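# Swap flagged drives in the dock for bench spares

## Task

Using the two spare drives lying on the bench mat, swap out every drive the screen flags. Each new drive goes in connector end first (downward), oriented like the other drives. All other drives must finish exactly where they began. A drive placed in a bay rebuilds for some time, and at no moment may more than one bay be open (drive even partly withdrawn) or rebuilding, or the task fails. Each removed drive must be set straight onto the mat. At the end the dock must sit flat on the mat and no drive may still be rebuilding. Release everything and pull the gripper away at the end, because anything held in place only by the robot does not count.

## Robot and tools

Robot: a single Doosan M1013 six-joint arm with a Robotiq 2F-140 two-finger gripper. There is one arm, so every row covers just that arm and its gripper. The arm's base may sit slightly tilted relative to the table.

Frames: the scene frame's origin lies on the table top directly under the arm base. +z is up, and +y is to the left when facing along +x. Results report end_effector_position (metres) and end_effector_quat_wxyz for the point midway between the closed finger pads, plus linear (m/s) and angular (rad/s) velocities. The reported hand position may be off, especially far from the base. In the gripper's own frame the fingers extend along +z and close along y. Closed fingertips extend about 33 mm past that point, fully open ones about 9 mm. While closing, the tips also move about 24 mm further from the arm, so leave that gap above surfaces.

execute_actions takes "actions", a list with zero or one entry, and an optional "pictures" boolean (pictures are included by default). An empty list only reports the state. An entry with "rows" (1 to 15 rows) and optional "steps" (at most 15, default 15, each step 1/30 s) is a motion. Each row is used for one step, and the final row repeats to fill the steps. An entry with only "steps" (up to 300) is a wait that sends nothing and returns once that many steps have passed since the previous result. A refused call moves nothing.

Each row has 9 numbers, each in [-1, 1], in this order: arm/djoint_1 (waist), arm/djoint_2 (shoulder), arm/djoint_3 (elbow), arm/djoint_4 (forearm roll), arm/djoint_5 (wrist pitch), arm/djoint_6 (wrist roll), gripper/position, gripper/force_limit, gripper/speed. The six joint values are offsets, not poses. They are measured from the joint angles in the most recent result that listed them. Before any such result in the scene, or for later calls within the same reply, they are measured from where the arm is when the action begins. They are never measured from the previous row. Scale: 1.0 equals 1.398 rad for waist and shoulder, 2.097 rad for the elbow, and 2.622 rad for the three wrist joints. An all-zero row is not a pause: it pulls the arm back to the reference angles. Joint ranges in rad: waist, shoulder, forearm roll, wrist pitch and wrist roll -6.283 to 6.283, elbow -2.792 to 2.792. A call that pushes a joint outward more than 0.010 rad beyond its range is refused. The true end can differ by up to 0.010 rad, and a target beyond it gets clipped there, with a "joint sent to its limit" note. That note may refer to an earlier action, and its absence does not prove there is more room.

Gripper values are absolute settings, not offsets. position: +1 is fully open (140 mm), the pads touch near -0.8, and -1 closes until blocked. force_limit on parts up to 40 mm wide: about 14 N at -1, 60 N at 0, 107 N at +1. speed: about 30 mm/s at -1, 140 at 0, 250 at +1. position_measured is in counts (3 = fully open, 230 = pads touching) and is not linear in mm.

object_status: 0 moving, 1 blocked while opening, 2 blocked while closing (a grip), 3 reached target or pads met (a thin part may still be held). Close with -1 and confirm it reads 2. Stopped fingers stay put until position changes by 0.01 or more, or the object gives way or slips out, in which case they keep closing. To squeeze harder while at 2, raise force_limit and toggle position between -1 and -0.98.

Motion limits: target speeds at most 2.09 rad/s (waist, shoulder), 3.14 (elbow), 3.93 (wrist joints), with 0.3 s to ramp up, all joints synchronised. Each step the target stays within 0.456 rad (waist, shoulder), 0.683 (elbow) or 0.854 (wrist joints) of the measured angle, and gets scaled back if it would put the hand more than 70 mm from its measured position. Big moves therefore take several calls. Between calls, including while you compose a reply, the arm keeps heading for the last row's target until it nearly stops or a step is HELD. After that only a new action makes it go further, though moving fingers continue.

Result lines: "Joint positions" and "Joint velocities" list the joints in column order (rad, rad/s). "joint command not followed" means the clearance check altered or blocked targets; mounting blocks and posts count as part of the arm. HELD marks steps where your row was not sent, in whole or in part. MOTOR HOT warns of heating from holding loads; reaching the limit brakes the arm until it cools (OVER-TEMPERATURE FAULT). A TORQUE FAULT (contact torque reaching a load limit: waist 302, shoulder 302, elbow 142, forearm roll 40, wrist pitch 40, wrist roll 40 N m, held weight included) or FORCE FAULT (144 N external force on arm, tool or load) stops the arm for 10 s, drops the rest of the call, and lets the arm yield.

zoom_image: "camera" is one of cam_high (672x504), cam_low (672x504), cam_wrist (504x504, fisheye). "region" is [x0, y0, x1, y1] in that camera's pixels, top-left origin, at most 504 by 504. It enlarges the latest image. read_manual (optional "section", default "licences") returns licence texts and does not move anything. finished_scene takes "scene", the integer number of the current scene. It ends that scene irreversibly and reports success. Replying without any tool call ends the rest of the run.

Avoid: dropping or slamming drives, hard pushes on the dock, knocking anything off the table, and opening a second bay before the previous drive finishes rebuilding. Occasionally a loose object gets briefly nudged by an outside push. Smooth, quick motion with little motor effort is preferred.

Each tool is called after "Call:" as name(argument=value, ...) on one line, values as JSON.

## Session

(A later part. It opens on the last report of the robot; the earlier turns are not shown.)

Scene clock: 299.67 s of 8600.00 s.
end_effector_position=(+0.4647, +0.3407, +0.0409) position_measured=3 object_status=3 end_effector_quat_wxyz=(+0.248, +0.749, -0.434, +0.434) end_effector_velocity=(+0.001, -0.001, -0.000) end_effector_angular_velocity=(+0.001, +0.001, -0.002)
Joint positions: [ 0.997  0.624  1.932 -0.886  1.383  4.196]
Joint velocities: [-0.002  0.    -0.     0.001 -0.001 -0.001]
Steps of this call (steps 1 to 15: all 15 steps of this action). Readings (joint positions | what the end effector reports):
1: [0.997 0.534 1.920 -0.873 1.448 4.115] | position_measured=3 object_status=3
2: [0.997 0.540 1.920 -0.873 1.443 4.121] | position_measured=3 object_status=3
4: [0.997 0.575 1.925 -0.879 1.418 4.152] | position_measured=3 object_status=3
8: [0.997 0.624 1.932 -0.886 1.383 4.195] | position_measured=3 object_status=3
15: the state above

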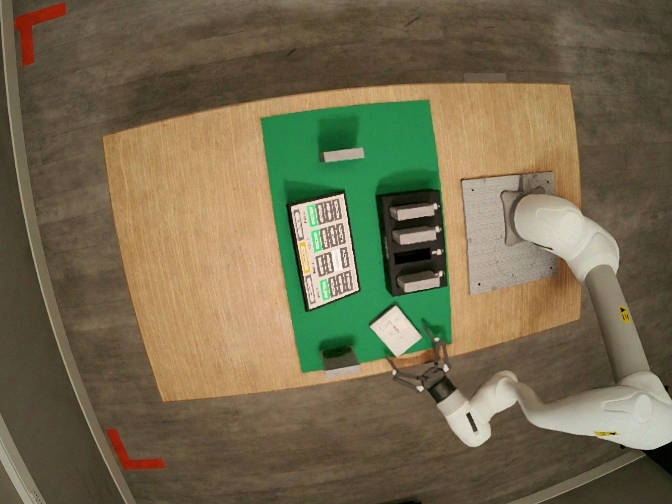

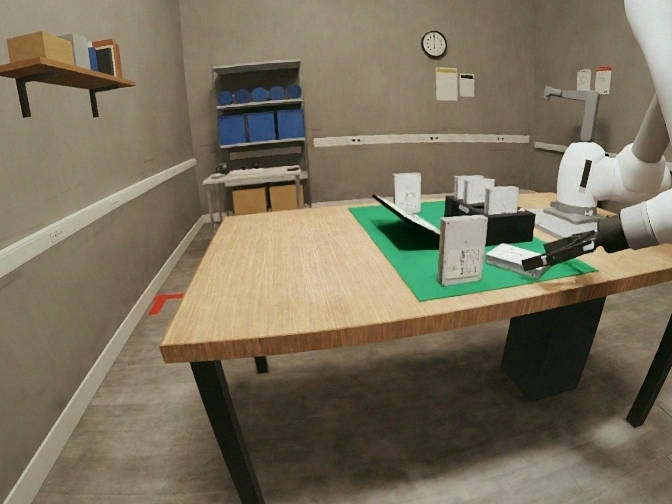

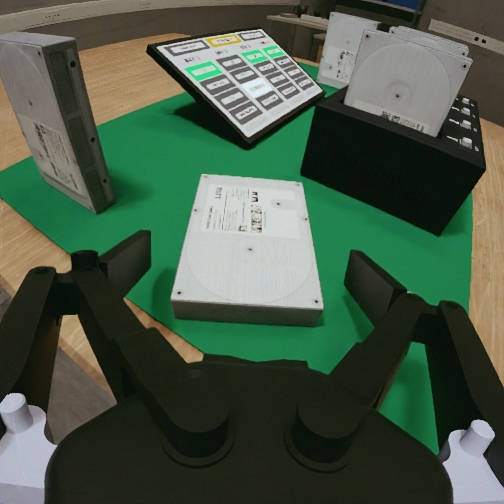

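Call:
execute_actions(actions=[{"rows":[[0,0.0155,0.0015,-0.0014,-0.006,0.007,1,1,0],[0,0.0155,0.0015,-0.0014,-0.006,0.007,1,1,0],[0,0.0155,0.0015,-0.0014,-0.006,0.007,1,1,0],[0,0.0155,0.0015,-0.0014,-0.006,0.007,1,1,0],[0,0.0155,0.0015,-0.0014,-0.006,0.007,1,1,0],[0,0.0155,0.0015,-0.0014,-0.006,0.007,-1,1,0]],"steps":15}], pictures=false)

Call:
execute_actions(actions=[{"steps":12}])

Scene clock: 305.07 s of 8600.00 s.
end_effector_position=(+0.4643, +0.3401, +0.0254) position_measured=69 object_status=0 end_effector_quat_wxyz=(+0.249, +0.749, -0.434, +0.434) end_effector_velocity=(-0.000, +0.001, +0.000) end_effector_angular_velocity=(-0.000, -0.000, +0.001)
Joint positions: [ 0.997  0.646  1.935 -0.89   1.367  4.214]
Joint velocities: [ 0.001  0.     0.    -0.     0.     0.   ]
Steps of this call (steps 1 to 15: the robot went on to your last target; steps 16 to 147: nothing new was sent; steps 148 to 162: all 15 steps of this action). Readings (joint positions | what the end effector reports):
148: [0.997 0.625 1.932 -0.886 1.382 4.197] | position_measured=3 object_status=3
149: [0.997 0.630 1.932 -0.887 1.378 4.202] | position_measured=3 object_status=3
151: [0.997 0.644 1.935 -0.889 1.369 4.212] | position_measured=3 object_status=3
155: [0.997 0.645 1.935 -0.890 1.367 4.214] | position_measured=16 object_status=0
162: the state above

Scene clock: 305.47 s of 8600.00 s.
end_effector_position=(+0.4643, +0.3401, +0.0254) position_measured=80 object_status=2 end_effector_quat_wxyz=(+0.249, +0.749, -0.434, +0.434) end_effector_velocity=(-0.001, -0.001, -0.000) end_effector_angular_velocity=(-0.001, +0.001, -0.000)
Joint positions: [ 0.997  0.646  1.935 -0.89   1.367  4.214]
Joint velocities: [0.    0.    0.001 0.    0.    0.   ]
Steps of this call (steps 1 to 12: the robot went on to your last target). Readings (joint positions | what the end effector reports):
1: [0.997 0.646 1.935 -0.890 1.367 4.214] | position_measured=77 object_status=0
2: [0.997 0.646 1.935 -0.890 1.367 4.214] | position_measured=80 object_status=0
4: [0.997 0.646 1.935 -0.890 1.367 4.214] | position_measured=80 object_status=0
8: [0.997 0.646 1.935 -0.890 1.367 4.214] | position_measured=80 object_status=2
12: the state above

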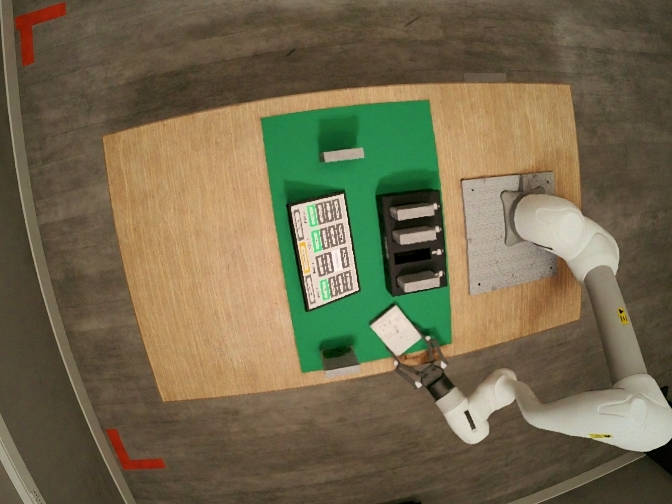

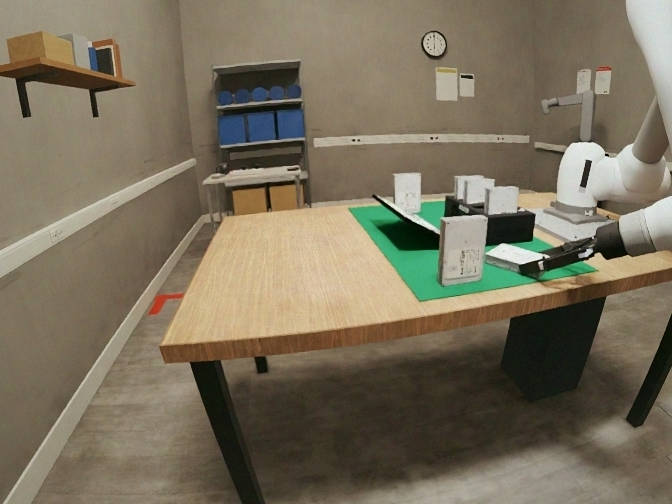

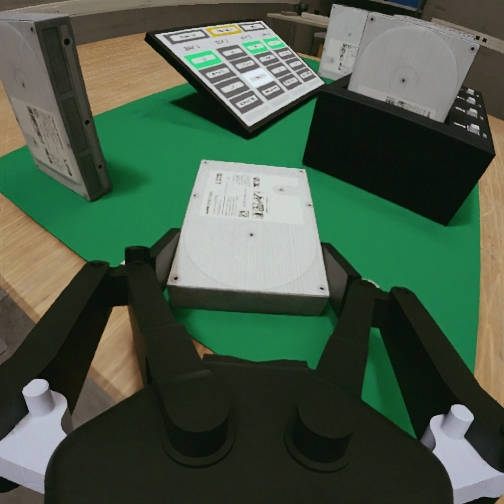

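Call:
execute_actions(actions=[{"rows":[[0,-0.02,-0.002,0.001,0.008,-0.01,-1,1,0],[0,-0.04,-0.004,0.003,0.015,-0.019,-1,1,0],[0,-0.081,-0.0075,0.006,0.031,-0.038,-1,1,0],[0,-0.081,-0.0075,0.006,0.031,-0.038,-1,1,0],[0,-0.081,-0.0075,0.006,0.031,-0.038,-1,1,0],[0,-0.33,-0.04,0.006,0.12,-0.11,-1,1,0]],"steps":15}], pictures=false)

Call:
execute_actions(actions=[{"steps":25}], pictures=false)

Call:
execute_actions(actions=[{"rows":[[-0.1,-0.12,0,0.1519,-0.0456,-0.8,-1,1,0]],"steps":15}], pictures=false)

Call:
execute_actions(actions=[{"steps":25}])

Scene clock: 325.43 s of 8600.00 s.
end_effector_position=(+0.4604, +0.3300, +0.2390) position_measured=80 object_status=2 end_effector_quat_wxyz=(+0.223, +0.737, -0.457, +0.445) end_effector_velocity=(-0.057, -0.086, +0.496) end_effector_angular_velocity=(+0.167, -0.172, -0.088)
Joint positions: [ 0.996  0.351  1.884 -0.876  1.569  4.02 ]
Joint velocities: [ 0.001 -0.691 -0.136  0.008  0.463 -0.388]
Steps of this call (steps 1 to 15: the robot went on to your last target; steps 16 to 584: nothing new was sent; steps 585 to 599: all 15 steps of this action). Readings (joint positions | what the end effector reports):
585: [0.997 0.645 1.935 -0.890 1.367 4.213] | position_measured=80 object_status=2
586: [0.996 0.639 1.935 -0.889 1.372 4.207] | position_measured=80 object_status=2
588: [0.996 0.604 1.930 -0.885 1.398 4.176] | position_measured=80 object_status=2
592: [0.996 0.515 1.915 -0.877 1.459 4.112] | position_measured=80 object_status=2
599: the state above

Scene clock: 326.27 s of 8600.00 s.
end_effector_position=(+0.4385, +0.2988, +0.3552) position_measured=80 object_status=2 end_effector_quat_wxyz=(+0.205, +0.728, -0.480, +0.445) end_effector_velocity=(+0.000, -0.000, +0.000) end_effector_angular_velocity=(+0.000, -0.000, -0.000)
Joint positions: [ 0.997  0.184  1.851 -0.874  1.682  3.926]
Joint velocities: [-0.001 -0.    -0.001 -0.    -0.    -0.001]
Steps of this call (steps 1 to 25: the robot went on to your last target). Readings (joint positions | what the end effector reports):
1: [0.996 0.328 1.879 -0.876 1.585 4.007] | position_measured=80 object_status=2
2: [0.996 0.305 1.875 -0.875 1.600 3.994] | position_measured=80 object_status=2
4: [0.996 0.258 1.866 -0.875 1.632 3.968] | position_measured=80 object_status=2
8: [0.997 0.189 1.852 -0.874 1.678 3.929] | position_measured=80 object_status=2
25: the state above

Scene clock: 326.77 s of 8600.00 s.
end_effector_position=(+0.3888, +0.2789, +0.3415) position_measured=80 object_status=2 end_effector_quat_wxyz=(+0.265, +0.953, -0.060, +0.133) end_effector_velocity=(-0.045, +0.007, +0.002) end_effector_angular_velocity=(-0.446, +2.019, +2.858)
Joint positions: [ 0.872  0.035  1.851 -0.519  1.575  2.676]
Joint velocities: [-0.11  -0.132 -0.001  0.313 -0.094 -3.662]
Steps of this call (steps 1 to 15: all 15 steps of this action). Readings (joint positions | what the end effector reports):
1: [0.997 0.184 1.851 -0.873 1.682 3.924] | position_measured=80 object_status=2
2: [0.995 0.182 1.851 -0.868 1.680 3.912] | position_measured=80 object_status=2
4: [0.984 0.169 1.851 -0.837 1.671 3.846] | position_measured=80 object_status=2
8: [0.935 0.110 1.851 -0.698 1.629 3.539] | position_measured=80 object_status=2
15: the state above

Scene clock: 327.60 s of 8600.00 s.
end_effector_position=(+0.3825, +0.2802, +0.3419) position_measured=80 object_status=2 end_effector_quat_wxyz=(+0.271, +0.905, +0.329, +0.011) end_effector_velocity=(-0.001, +0.000, -0.001) end_effector_angular_velocity=(+0.000, +0.002, +0.000)
Joint positions: [ 0.857  0.016  1.851 -0.476  1.562  1.829]
Joint velocities: [ 0.001 -0.     0.001  0.002  0.     0.   ]
Steps of this call (steps 1 to 25: the robot went on to your last target). Readings (joint positions | what the end effector reports):
1: [0.869 0.031 1.851 -0.510 1.572 2.551] | position_measured=80 object_status=2
2: [0.866 0.027 1.851 -0.502 1.570 2.428] | position_measured=80 object_status=2
4: [0.862 0.023 1.851 -0.490 1.566 2.202] | position_measured=80 object_status=2
8: [0.857 0.017 1.851 -0.477 1.563 1.905] | position_measured=80 object_status=2
25: the state above

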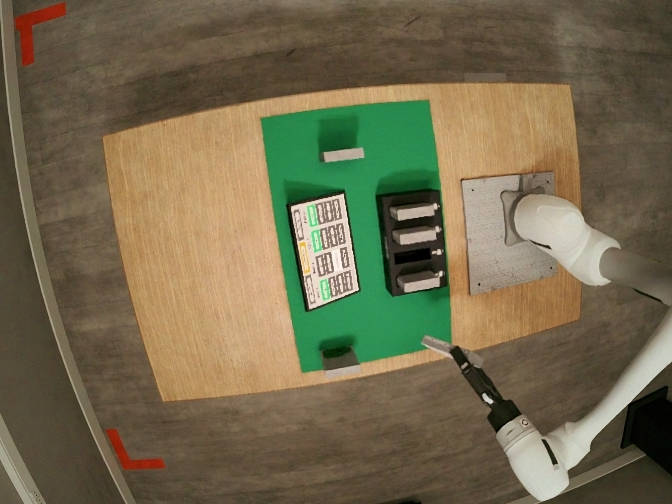

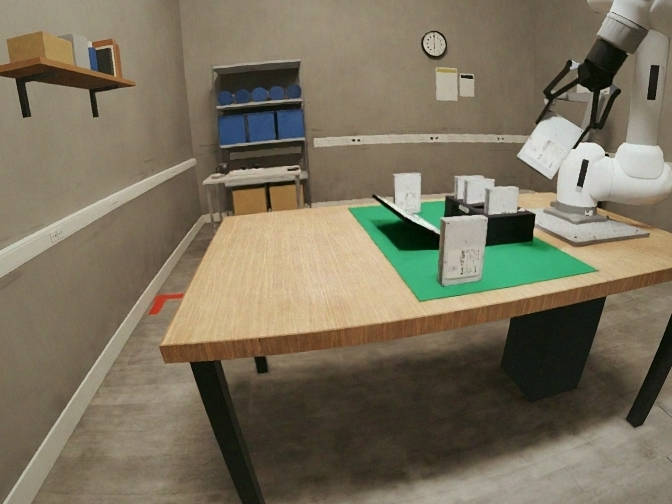

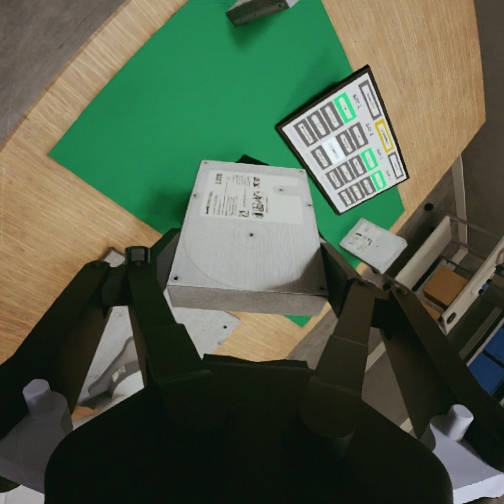

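Call:
execute_actions(actions=[{"rows":[[-0.3359,-0.0564,0.052,-0.0007,-0.0302,-0.5018,-1,1,0]],"steps":15}], pictures=false)

Call:
execute_actions(actions=[{"steps":20}], pictures=false)

Call:
execute_actions(actions=[{"rows":[[0,0.0497,0.0569,-0.0058,-0.0638,0.034,-1,1,0]],"steps":15}])

Call:
zoom_image(camera="cam_low", region=[420,100,580,260])

Scene clock: 336.03 s of 8600.00 s.
end_effector_position=(+0.4316, +0.1184, +0.3260) position_measured=80 object_status=2 end_effector_quat_wxyz=(+0.225, +0.778, +0.572, -0.132) end_effector_velocity=(+0.039, -0.364, -0.037) end_effector_angular_velocity=(-0.089, +1.264, +1.546)
Joint positions: [ 0.509 -0.042  1.932 -0.477  1.503  0.93 ]
Joint velocities: [-0.768 -0.129  0.178 -0.004 -0.128 -2.613]
Steps of this call (steps 1 to 15: the robot went on to your last target; steps 16 to 238: nothing new was sent; steps 239 to 253: all 15 steps of this action). Readings (joint positions | what the end effector reports):
239: [0.856 0.016 1.852 -0.476 1.562 1.827] | position_measured=80 object_status=2
240: [0.850 0.015 1.853 -0.476 1.561 1.815] | position_measured=80 object_status=2
242: [0.815 0.009 1.862 -0.476 1.555 1.748] | position_measured=80 object_status=2
246: [0.694 -0.011 1.890 -0.476 1.534 1.501] | position_measured=80 object_status=2
253: the state above

Scene clock: 336.70 s of 8600.00 s.
end_effector_position=(+0.4340, +0.0612, +0.3200) position_measured=80 object_status=2 end_effector_quat_wxyz=(+0.184, +0.684, +0.683, -0.181) end_effector_velocity=(+0.000, -0.000, +0.000) end_effector_angular_velocity=(+0.000, -0.000, -0.001)
Joint positions: [ 0.387 -0.063  1.96  -0.478  1.483  0.513]
Joint velocities: [-0.001  0.    -0.001 -0.     0.    -0.001]
Steps of this call (steps 1 to 20: the robot went on to your last target). Readings (joint positions | what the end effector reports):
1: [0.483 -0.046 1.938 -0.477 1.499 0.841] | position_measured=80 object_status=2
2: [0.459 -0.051 1.944 -0.477 1.495 0.758] | position_measured=80 object_status=2
4: [0.419 -0.057 1.953 -0.477 1.488 0.623] | position_measured=80 object_status=2
8: [0.388 -0.062 1.960 -0.478 1.483 0.515] | position_measured=80 object_status=2
20: the state above

Scene clock: 337.20 s of 8600.00 s.
end_effector_position=(+0.4344, +0.0614, +0.2251) position_measured=80 object_status=2 end_effector_quat_wxyz=(+0.183, +0.684, +0.683, -0.181) end_effector_velocity=(+0.000, -0.000, -0.000) end_effector_angular_velocity=(+0.000, +0.001, -0.000)
Joint positions: [ 0.387  0.007  2.08  -0.493  1.316  0.602]
Joint velocities: [-0.001  0.001 -0.001  0.    -0.    -0.001]
Steps of this call (steps 1 to 15: all 15 steps of this action). Readings (joint positions | what the end effector reports):
1: [0.387 -0.062 1.961 -0.478 1.481 0.514] | position_measured=80 object_status=2
2: [0.387 -0.058 1.969 -0.479 1.469 0.521] | position_measured=80 object_status=2
4: [0.387 -0.031 2.014 -0.484 1.407 0.555] | position_measured=80 object_status=2
8: [0.387 0.006 2.078 -0.492 1.319 0.600] | position_measured=80 object_status=2
15: the state above

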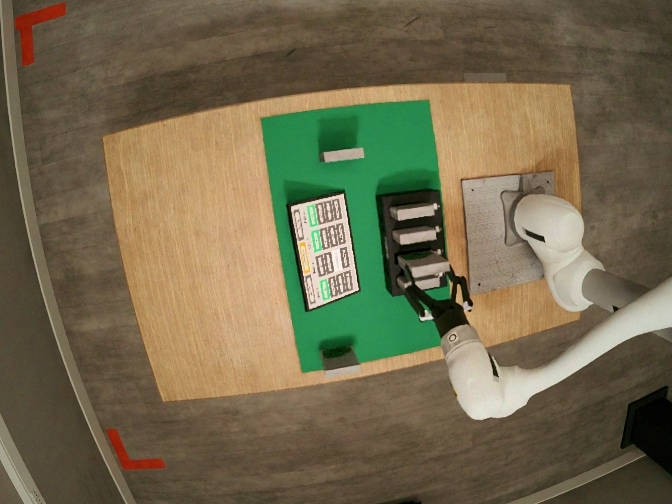

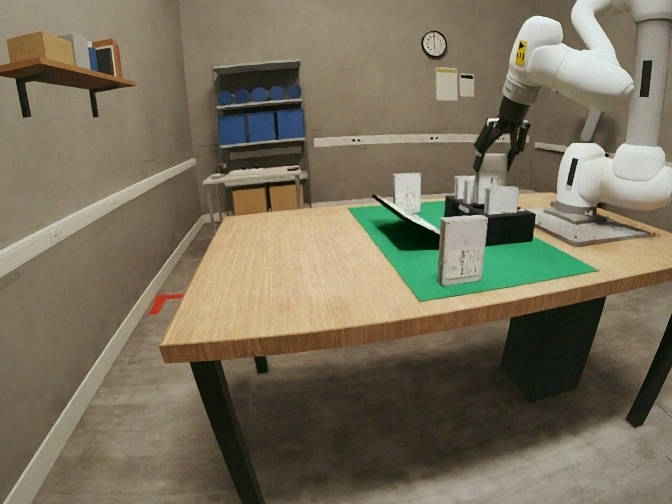

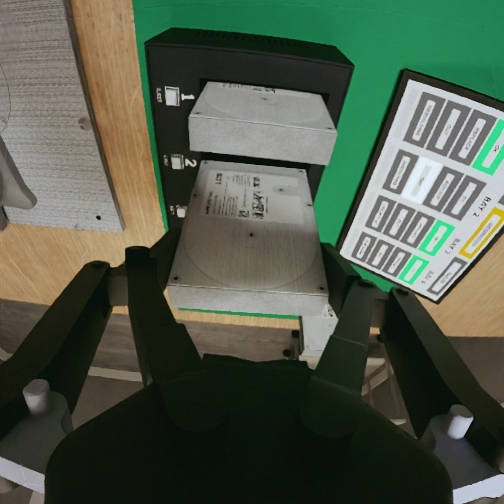

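Region (420, 100, 580, 260) of cam_low's 672x504 image, scaled by 3.150, with more detail than that image has.

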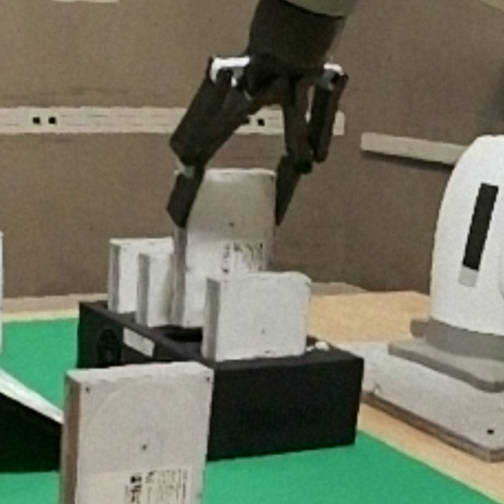

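Call:
execute_actions(actions=[{"rows":[[0,0.006,0.0045,-0.001,-0.006,0.0035,-1,1,0],[0,0.012,0.009,-0.002,-0.012,0.007,-1,1,0],[0,0.015,0.011,-0.0025,-0.015,0.0085,-1,1,0],[0,0.018,0.013,-0.003,-0.018,0.01,-1,1,0],[0,0.02,0.0145,-0.0033,-0.02,0.0115,-1,1,0],[0,0.022,0.016,-0.0037,-0.022,0.0125,-1,1,0],[0,0.0252,0.018,-0.0042,-0.0248,0.014,-1,1,0]],"steps":15}])

Scene clock: 341.63 s of 8600.00 s.
end_effector_position=(+0.4354, +0.0617, +0.1899) position_measured=80 object_status=2 end_effector_quat_wxyz=(+0.184, +0.684, +0.683, -0.180) end_effector_velocity=(-0.000, -0.001, -0.001) end_effector_angular_velocity=(-0.001, +0.001, +0.001)
Joint positions: [ 0.387  0.042  2.117 -0.504  1.251  0.639]
Joint velocities: [-0.001  0.001  0.001 -0.001 -0.001 -0.001]
Steps of this call (steps 1 to 15: the robot went on to your last target; steps 16 to 118: nothing new was sent; steps 119 to 133: all 15 steps of this action). Readings (joint positions | what the end effector reports):
119: [0.387 0.008 2.080 -0.493 1.315 0.603] | position_measured=80 object_status=2
120: [0.387 0.011 2.084 -0.494 1.307 0.607] | position_measured=80 object_status=2
122: [0.387 0.023 2.097 -0.498 1.286 0.619] | position_measured=80 object_status=2
126: [0.387 0.039 2.114 -0.503 1.257 0.636] | position_measured=80 object_status=2
133: the state above

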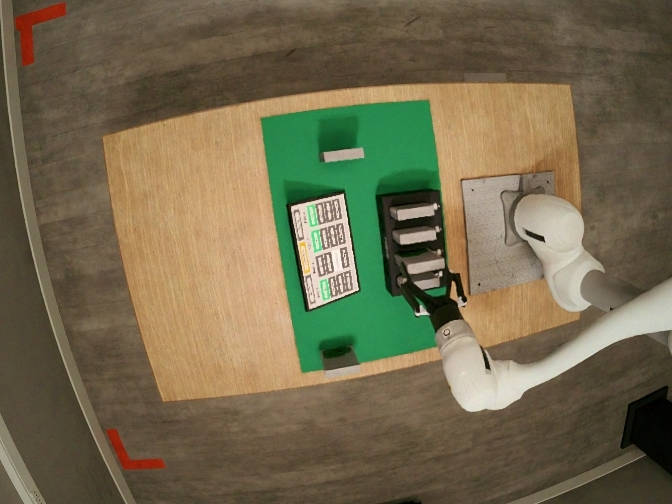

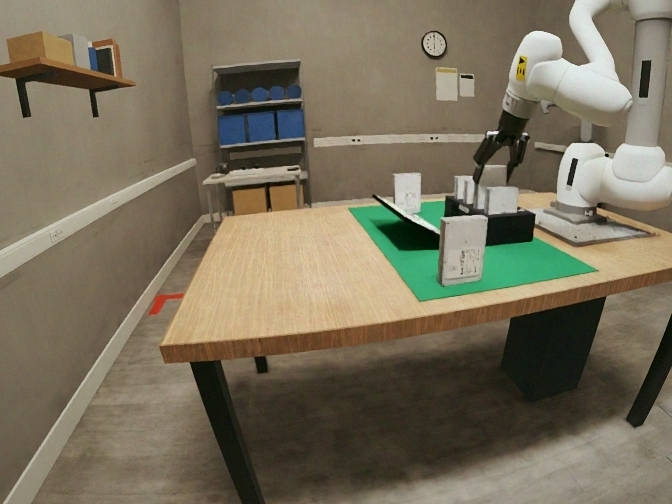

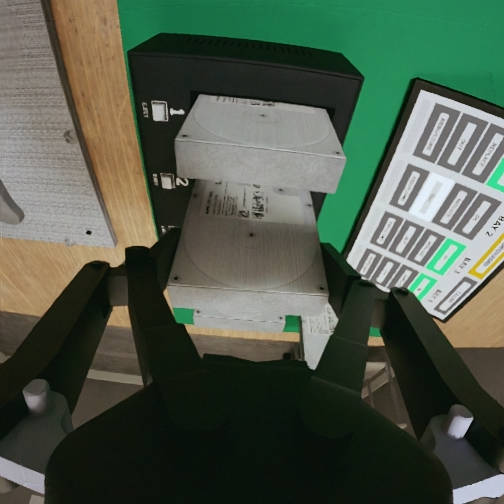

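Call:
execute_actions(actions=[{"rows":[[0,0.005,0.003,-0.001,-0.0045,0.0027,-1,1,0],[0,0.01,0.006,-0.002,-0.009,0.0054,-1,1,0],[0,0.015,0.009,-0.0028,-0.0135,0.008,-1,1,0],[0,0.02,0.012,-0.0037,-0.018,0.011,-1,1,0],[0,0.025,0.015,-0.0047,-0.022,0.0135,-1,1,0],[0,0.03,0.018,-0.0056,-0.0265,0.016,-1,1,0],[0,0.035,0.0208,-0.0065,-0.031,0.0187,-1,1,0],[0,0.038,0.0225,-0.007,-0.0335,0.02,-1,1,0],[0,0.041,0.0241,-0.0076,-0.0357,0.0216,-1,1,0]],"steps":15}])

Scene clock: 347.37 s of 8600.00 s.
end_effector_position=(+0.4349, +0.0615, +0.1392) position_measured=80 object_status=2 end_effector_quat_wxyz=(+0.184, +0.684, +0.683, -0.181) end_effector_velocity=(-0.001, -0.000, -0.002) end_effector_angular_velocity=(-0.002, +0.002, +0.002)
Joint positions: [ 0.387  0.099  2.168 -0.524  1.157  0.695]
Joint velocities: [ 0.001  0.002  0.004 -0.002 -0.003  0.002]
Steps of this call (steps 1 to 15: the robot went on to your last target; steps 16 to 157: nothing new was sent; steps 158 to 172: all 15 steps of this action). Readings (joint positions | what the end effector reports):
158: [0.387 0.043 2.118 -0.504 1.250 0.640] | position_measured=80 object_status=2
159: [0.387 0.046 2.121 -0.505 1.244 0.643] | position_measured=80 object_status=2
161: [0.387 0.057 2.131 -0.509 1.226 0.654] | position_measured=80 object_status=2
165: [0.387 0.084 2.155 -0.518 1.182 0.681] | position_measured=80 object_status=2
172: the state above

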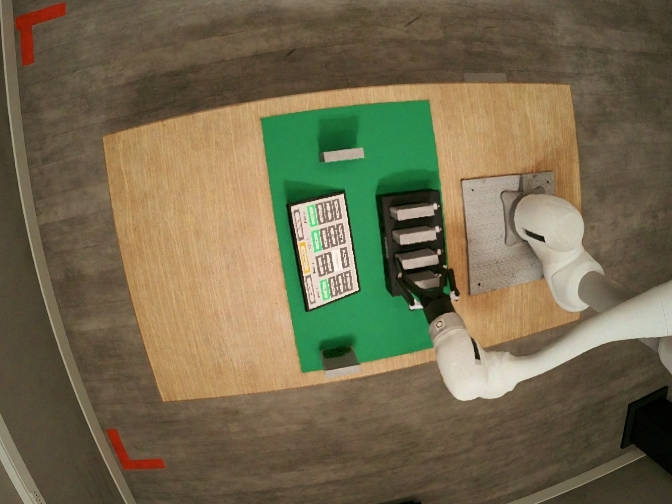

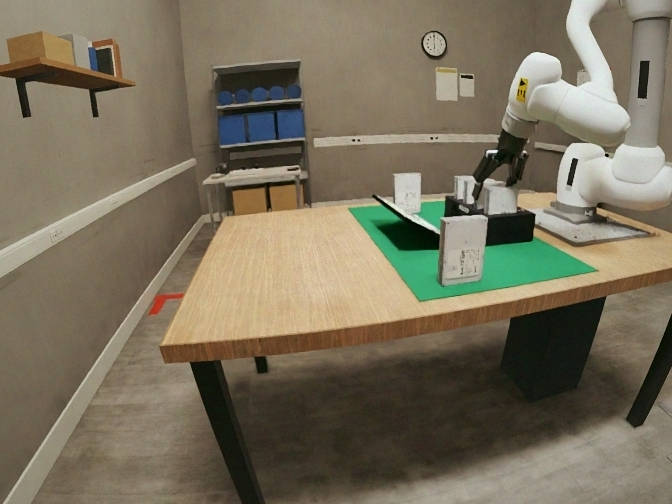

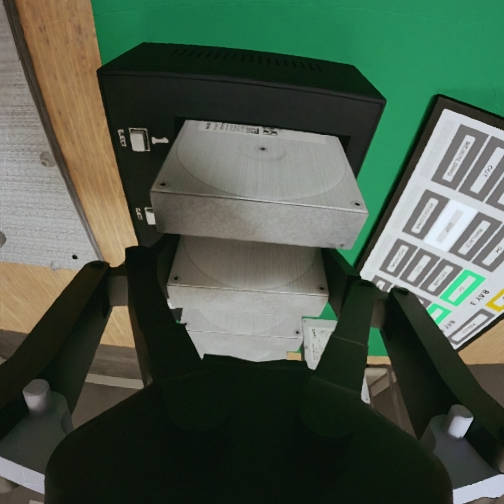

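Call:
execute_actions(actions=[{"rows":[[0,0.0036,0.0018,-0.0007,-0.003,0.0019,-1,1,0]],"steps":15}])

Scene clock: 349.30 s of 8600.00 s.
end_effector_position=(+0.4349, +0.0616, +0.1351) position_measured=80 object_status=2 end_effector_quat_wxyz=(+0.184, +0.684, +0.683, -0.180) end_effector_velocity=(+0.001, +0.001, +0.000) end_effector_angular_velocity=(-0.001, -0.002, +0.002)
Joint positions: [ 0.387  0.104  2.172 -0.526  1.149  0.7  ]
Joint velocities: [ 0.001  0.    -0.001 -0.002 -0.     0.001]
Steps of this call (steps 1 to 15: the robot went on to your last target; steps 16 to 43: nothing new was sent; steps 44 to 58: all 15 steps of this action). Readings (joint positions | what the end effector reports):
44: [0.387 0.100 2.168 -0.524 1.157 0.696] | position_measured=80 object_status=2
45: [0.387 0.102 2.170 -0.524 1.153 0.698] | position_measured=80 object_status=2
47: [0.387 0.104 2.171 -0.525 1.150 0.700] | position_measured=80 object_status=2
51: [0.387 0.104 2.171 -0.526 1.149 0.700] | position_measured=80 object_status=2
58: the state above

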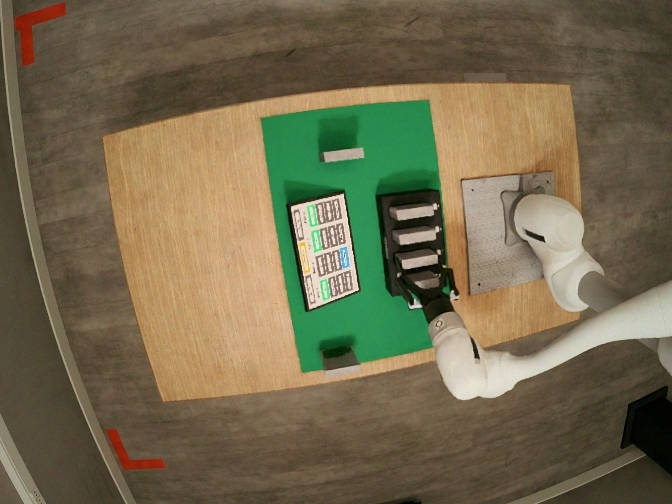

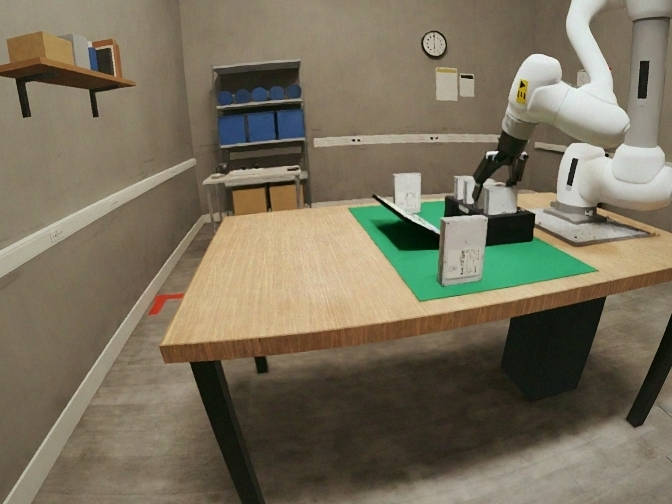

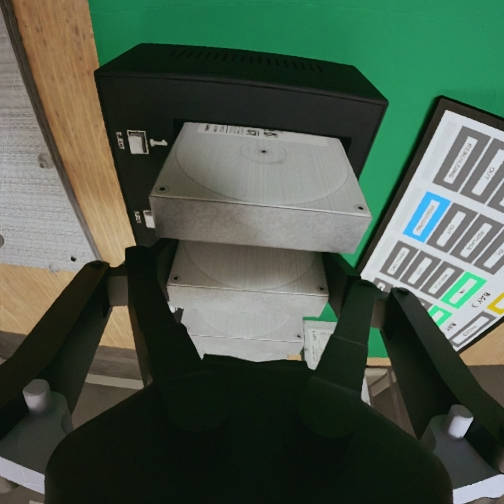

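Call:
execute_actions(actions=[{"rows":[[0,0,0,0,0,0,1,0,0]],"steps":12}], pictures=false)

Call:
execute_actions(actions=[{"rows":[[0,-0.119,-0.101,0.018,0.127,-0.071,1,0,0]],"steps":15}], pictures=false)

Call:
execute_actions(actions=[{"steps":300}], pictures=false)

Call:
execute_actions(actions=[{"steps":300}], pictures=false)

Call:
execute_actions(actions=[{"steps":300}], pictures=false)

Call:
execute_actions(actions=[{"steps":300}])

Scene clock: 355.87 s of 8600.00 s.
end_effector_position=(+0.4349, +0.0616, +0.1351) position_measured=3 object_status=0 end_effector_quat_wxyz=(+0.184, +0.684, +0.683, -0.180) end_effector_velocity=(+0.001, +0.000, +0.001) end_effector_angular_velocity=(+0.001, -0.003, -0.001)
Joint positions: [ 0.387  0.104  2.172 -0.526  1.149  0.7  ]
Joint velocities: [-0.001 -0.001 -0.002 -0.001 -0.     0.   ]
Steps of this call (steps 1 to 15: the robot went on to your last target; steps 16 to 185: nothing new was sent; steps 186 to 197: all 12 steps of this action). Readings (joint positions | what the end effector reports):
186: [0.387 0.104 2.172 -0.526 1.149 0.700] | position_measured=80 object_status=0
187: [0.387 0.104 2.172 -0.525 1.149 0.700] | position_measured=80 object_status=0
189: [0.387 0.105 2.172 -0.525 1.149 0.700] | position_measured=59 object_status=0
193: [0.387 0.105 2.172 -0.525 1.149 0.700] | position_measured=29 object_status=0
197: the state above

Scene clock: 356.37 s of 8600.00 s.
end_effector_position=(+0.4347, +0.0612, +0.3197) position_measured=3 object_status=3 end_effector_quat_wxyz=(+0.184, +0.684, +0.682, -0.181) end_effector_velocity=(-0.002, -0.000, +0.006) end_effector_angular_velocity=(-0.001, +0.005, -0.000)
Joint positions: [ 0.387 -0.062  1.96  -0.479  1.482  0.515]
Joint velocities: [-0.    -0.003 -0.007  0.002  0.014 -0.007]
Steps of this call (steps 1 to 15: all 15 steps of this action). Readings (joint positions | what the end effector reports):
1: [0.387 0.104 2.171 -0.526 1.151 0.700] | position_measured=3 object_status=0
2: [0.387 0.098 2.164 -0.524 1.163 0.693] | position_measured=3 object_status=0
4: [0.387 0.066 2.123 -0.514 1.226 0.658] | position_measured=3 object_status=0
8: [0.387 -0.002 2.036 -0.495 1.362 0.581] | position_measured=3 object_status=3
15: the state above

Scene clock: 366.37 s of 8600.00 s.
end_effector_position=(+0.4347, +0.0612, +0.3202) position_measured=3 object_status=3 end_effector_quat_wxyz=(+0.184, +0.684, +0.682, -0.181) end_effector_velocity=(-0.000, +0.001, -0.000) end_effector_angular_velocity=(+0.001, -0.000, -0.000)
Joint positions: [ 0.387 -0.062  1.96  -0.478  1.482  0.514]
Joint velocities: [ 0.001 -0.     0.     0.001 -0.     0.001]
Steps of this call (steps 1 to 15: the robot went on to your last target; steps 16 to 300: nothing new was sent). Readings (joint positions | what the end effector reports):
1: [0.387 -0.062 1.960 -0.478 1.482 0.514] | position_measured=3 object_status=3
2: [0.387 -0.062 1.960 -0.478 1.482 0.514] | position_measured=3 object_status=3
4: [0.387 -0.062 1.960 -0.478 1.482 0.514] | position_measured=3 object_status=3
8: [0.387 -0.062 1.960 -0.478 1.482 0.514] | position_measured=3 object_status=3
300: the state above
The arm was judged still, so your last target was given up. Only a new action makes it travel on or press farther. Fingers that are still opening or closing keep moving.

Scene clock: 376.37 s of 8600.00 s.
end_effector_position=(+0.4347, +0.0612, +0.3202) position_measured=3 object_status=3 end_effector_quat_wxyz=(+0.184, +0.684, +0.682, -0.181) end_effector_velocity=(+0.001, +0.001, +0.000) end_effector_angular_velocity=(+0.001, -0.001, -0.001)
Joint positions: [ 0.387 -0.062  1.96  -0.478  1.482  0.514]
Joint velocities: [ 0.     0.    -0.001  0.001 -0.     0.001]
Steps of this call (steps 1 to 300: nothing new was sent). Readings (joint positions | what the end effector reports):
1: [0.387 -0.062 1.960 -0.478 1.482 0.514] | position_measured=3 object_status=3
2: [0.387 -0.062 1.960 -0.478 1.482 0.514] | position_measured=3 object_status=3
4: [0.387 -0.062 1.960 -0.478 1.482 0.514] | position_measured=3 object_status=3
8: [0.387 -0.062 1.960 -0.478 1.482 0.514] | position_measured=3 object_status=3
300: the state above

Scene clock: 386.37 s of 8600.00 s.
end_effector_position=(+0.4347, +0.0612, +0.3202) position_measured=3 object_status=3 end_effector_quat_wxyz=(+0.184, +0.684, +0.682, -0.181) end_effector_velocity=(+0.001, +0.000, +0.000) end_effector_angular_velocity=(+0.001, -0.001, -0.000)
Joint positions: [ 0.387 -0.062  1.96  -0.478  1.482  0.514]
Joint velocities: [-0.     0.    -0.001  0.001 -0.    -0.   ]
Steps of this call (steps 1 to 300: nothing new was sent). Readings (joint positions | what the end effector reports):
1: [0.387 -0.062 1.960 -0.478 1.482 0.514] | position_measured=3 object_status=3
2: [0.387 -0.062 1.960 -0.478 1.482 0.514] | position_measured=3 object_status=3
4: [0.387 -0.062 1.960 -0.478 1.482 0.514] | position_measured=3 object_status=3
8: [0.387 -0.062 1.960 -0.478 1.482 0.514] | position_measured=3 object_status=3
300: the state above

Scene clock: 396.37 s of 8600.00 s.
end_effector_position=(+0.4347, +0.0612, +0.3202) position_measured=3 object_status=3 end_effector_quat_wxyz=(+0.184, +0.684, +0.682, -0.181) end_effector_velocity=(+0.000, -0.000, +0.000) end_effector_angular_velocity=(-0.001, -0.001, +0.000)
Joint positions: [ 0.387 -0.062  1.96  -0.478  1.482  0.514]
Joint velocities: [-0.    -0.    -0.001 -0.001  0.    -0.   ]
Steps of this call (steps 1 to 300: nothing new was sent). Readings (joint positions | what the end effector reports):
1: [0.387 -0.062 1.960 -0.478 1.482 0.514] | position_measured=3 object_status=3
2: [0.387 -0.062 1.960 -0.478 1.482 0.514] | position_measured=3 object_status=3
4: [0.387 -0.062 1.960 -0.478 1.482 0.514] | position_measured=3 object_status=3
8: [0.387 -0.062 1.960 -0.478 1.482 0.514] | position_measured=3 object_status=3
300: the state above

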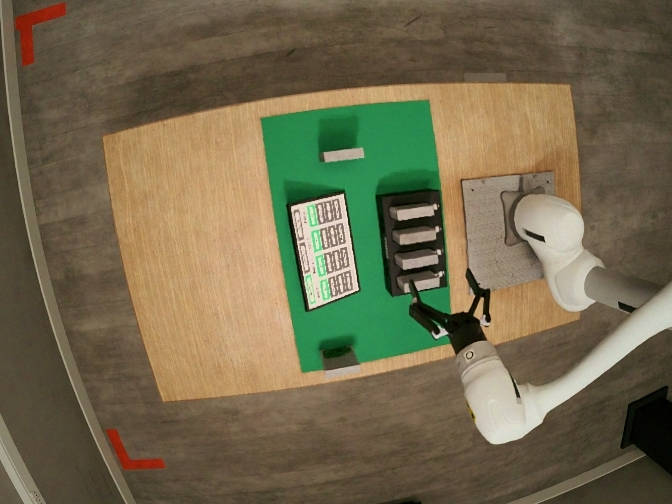

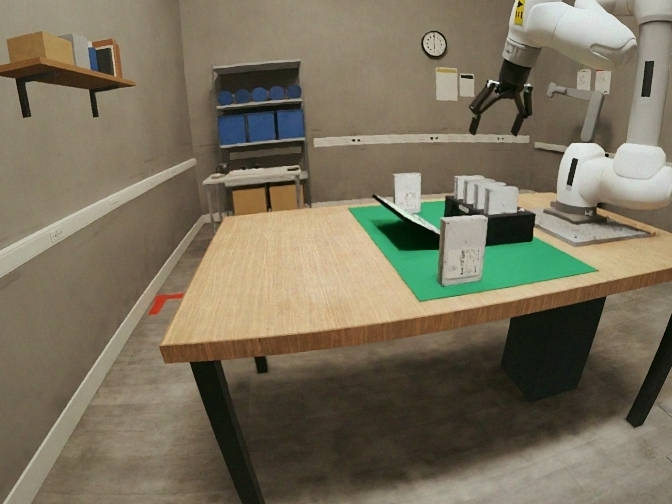

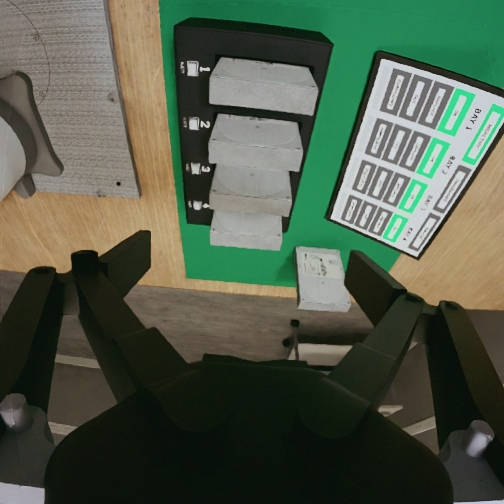

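Call:
finished_scene(scene=2)

The scene is finished: the task was done.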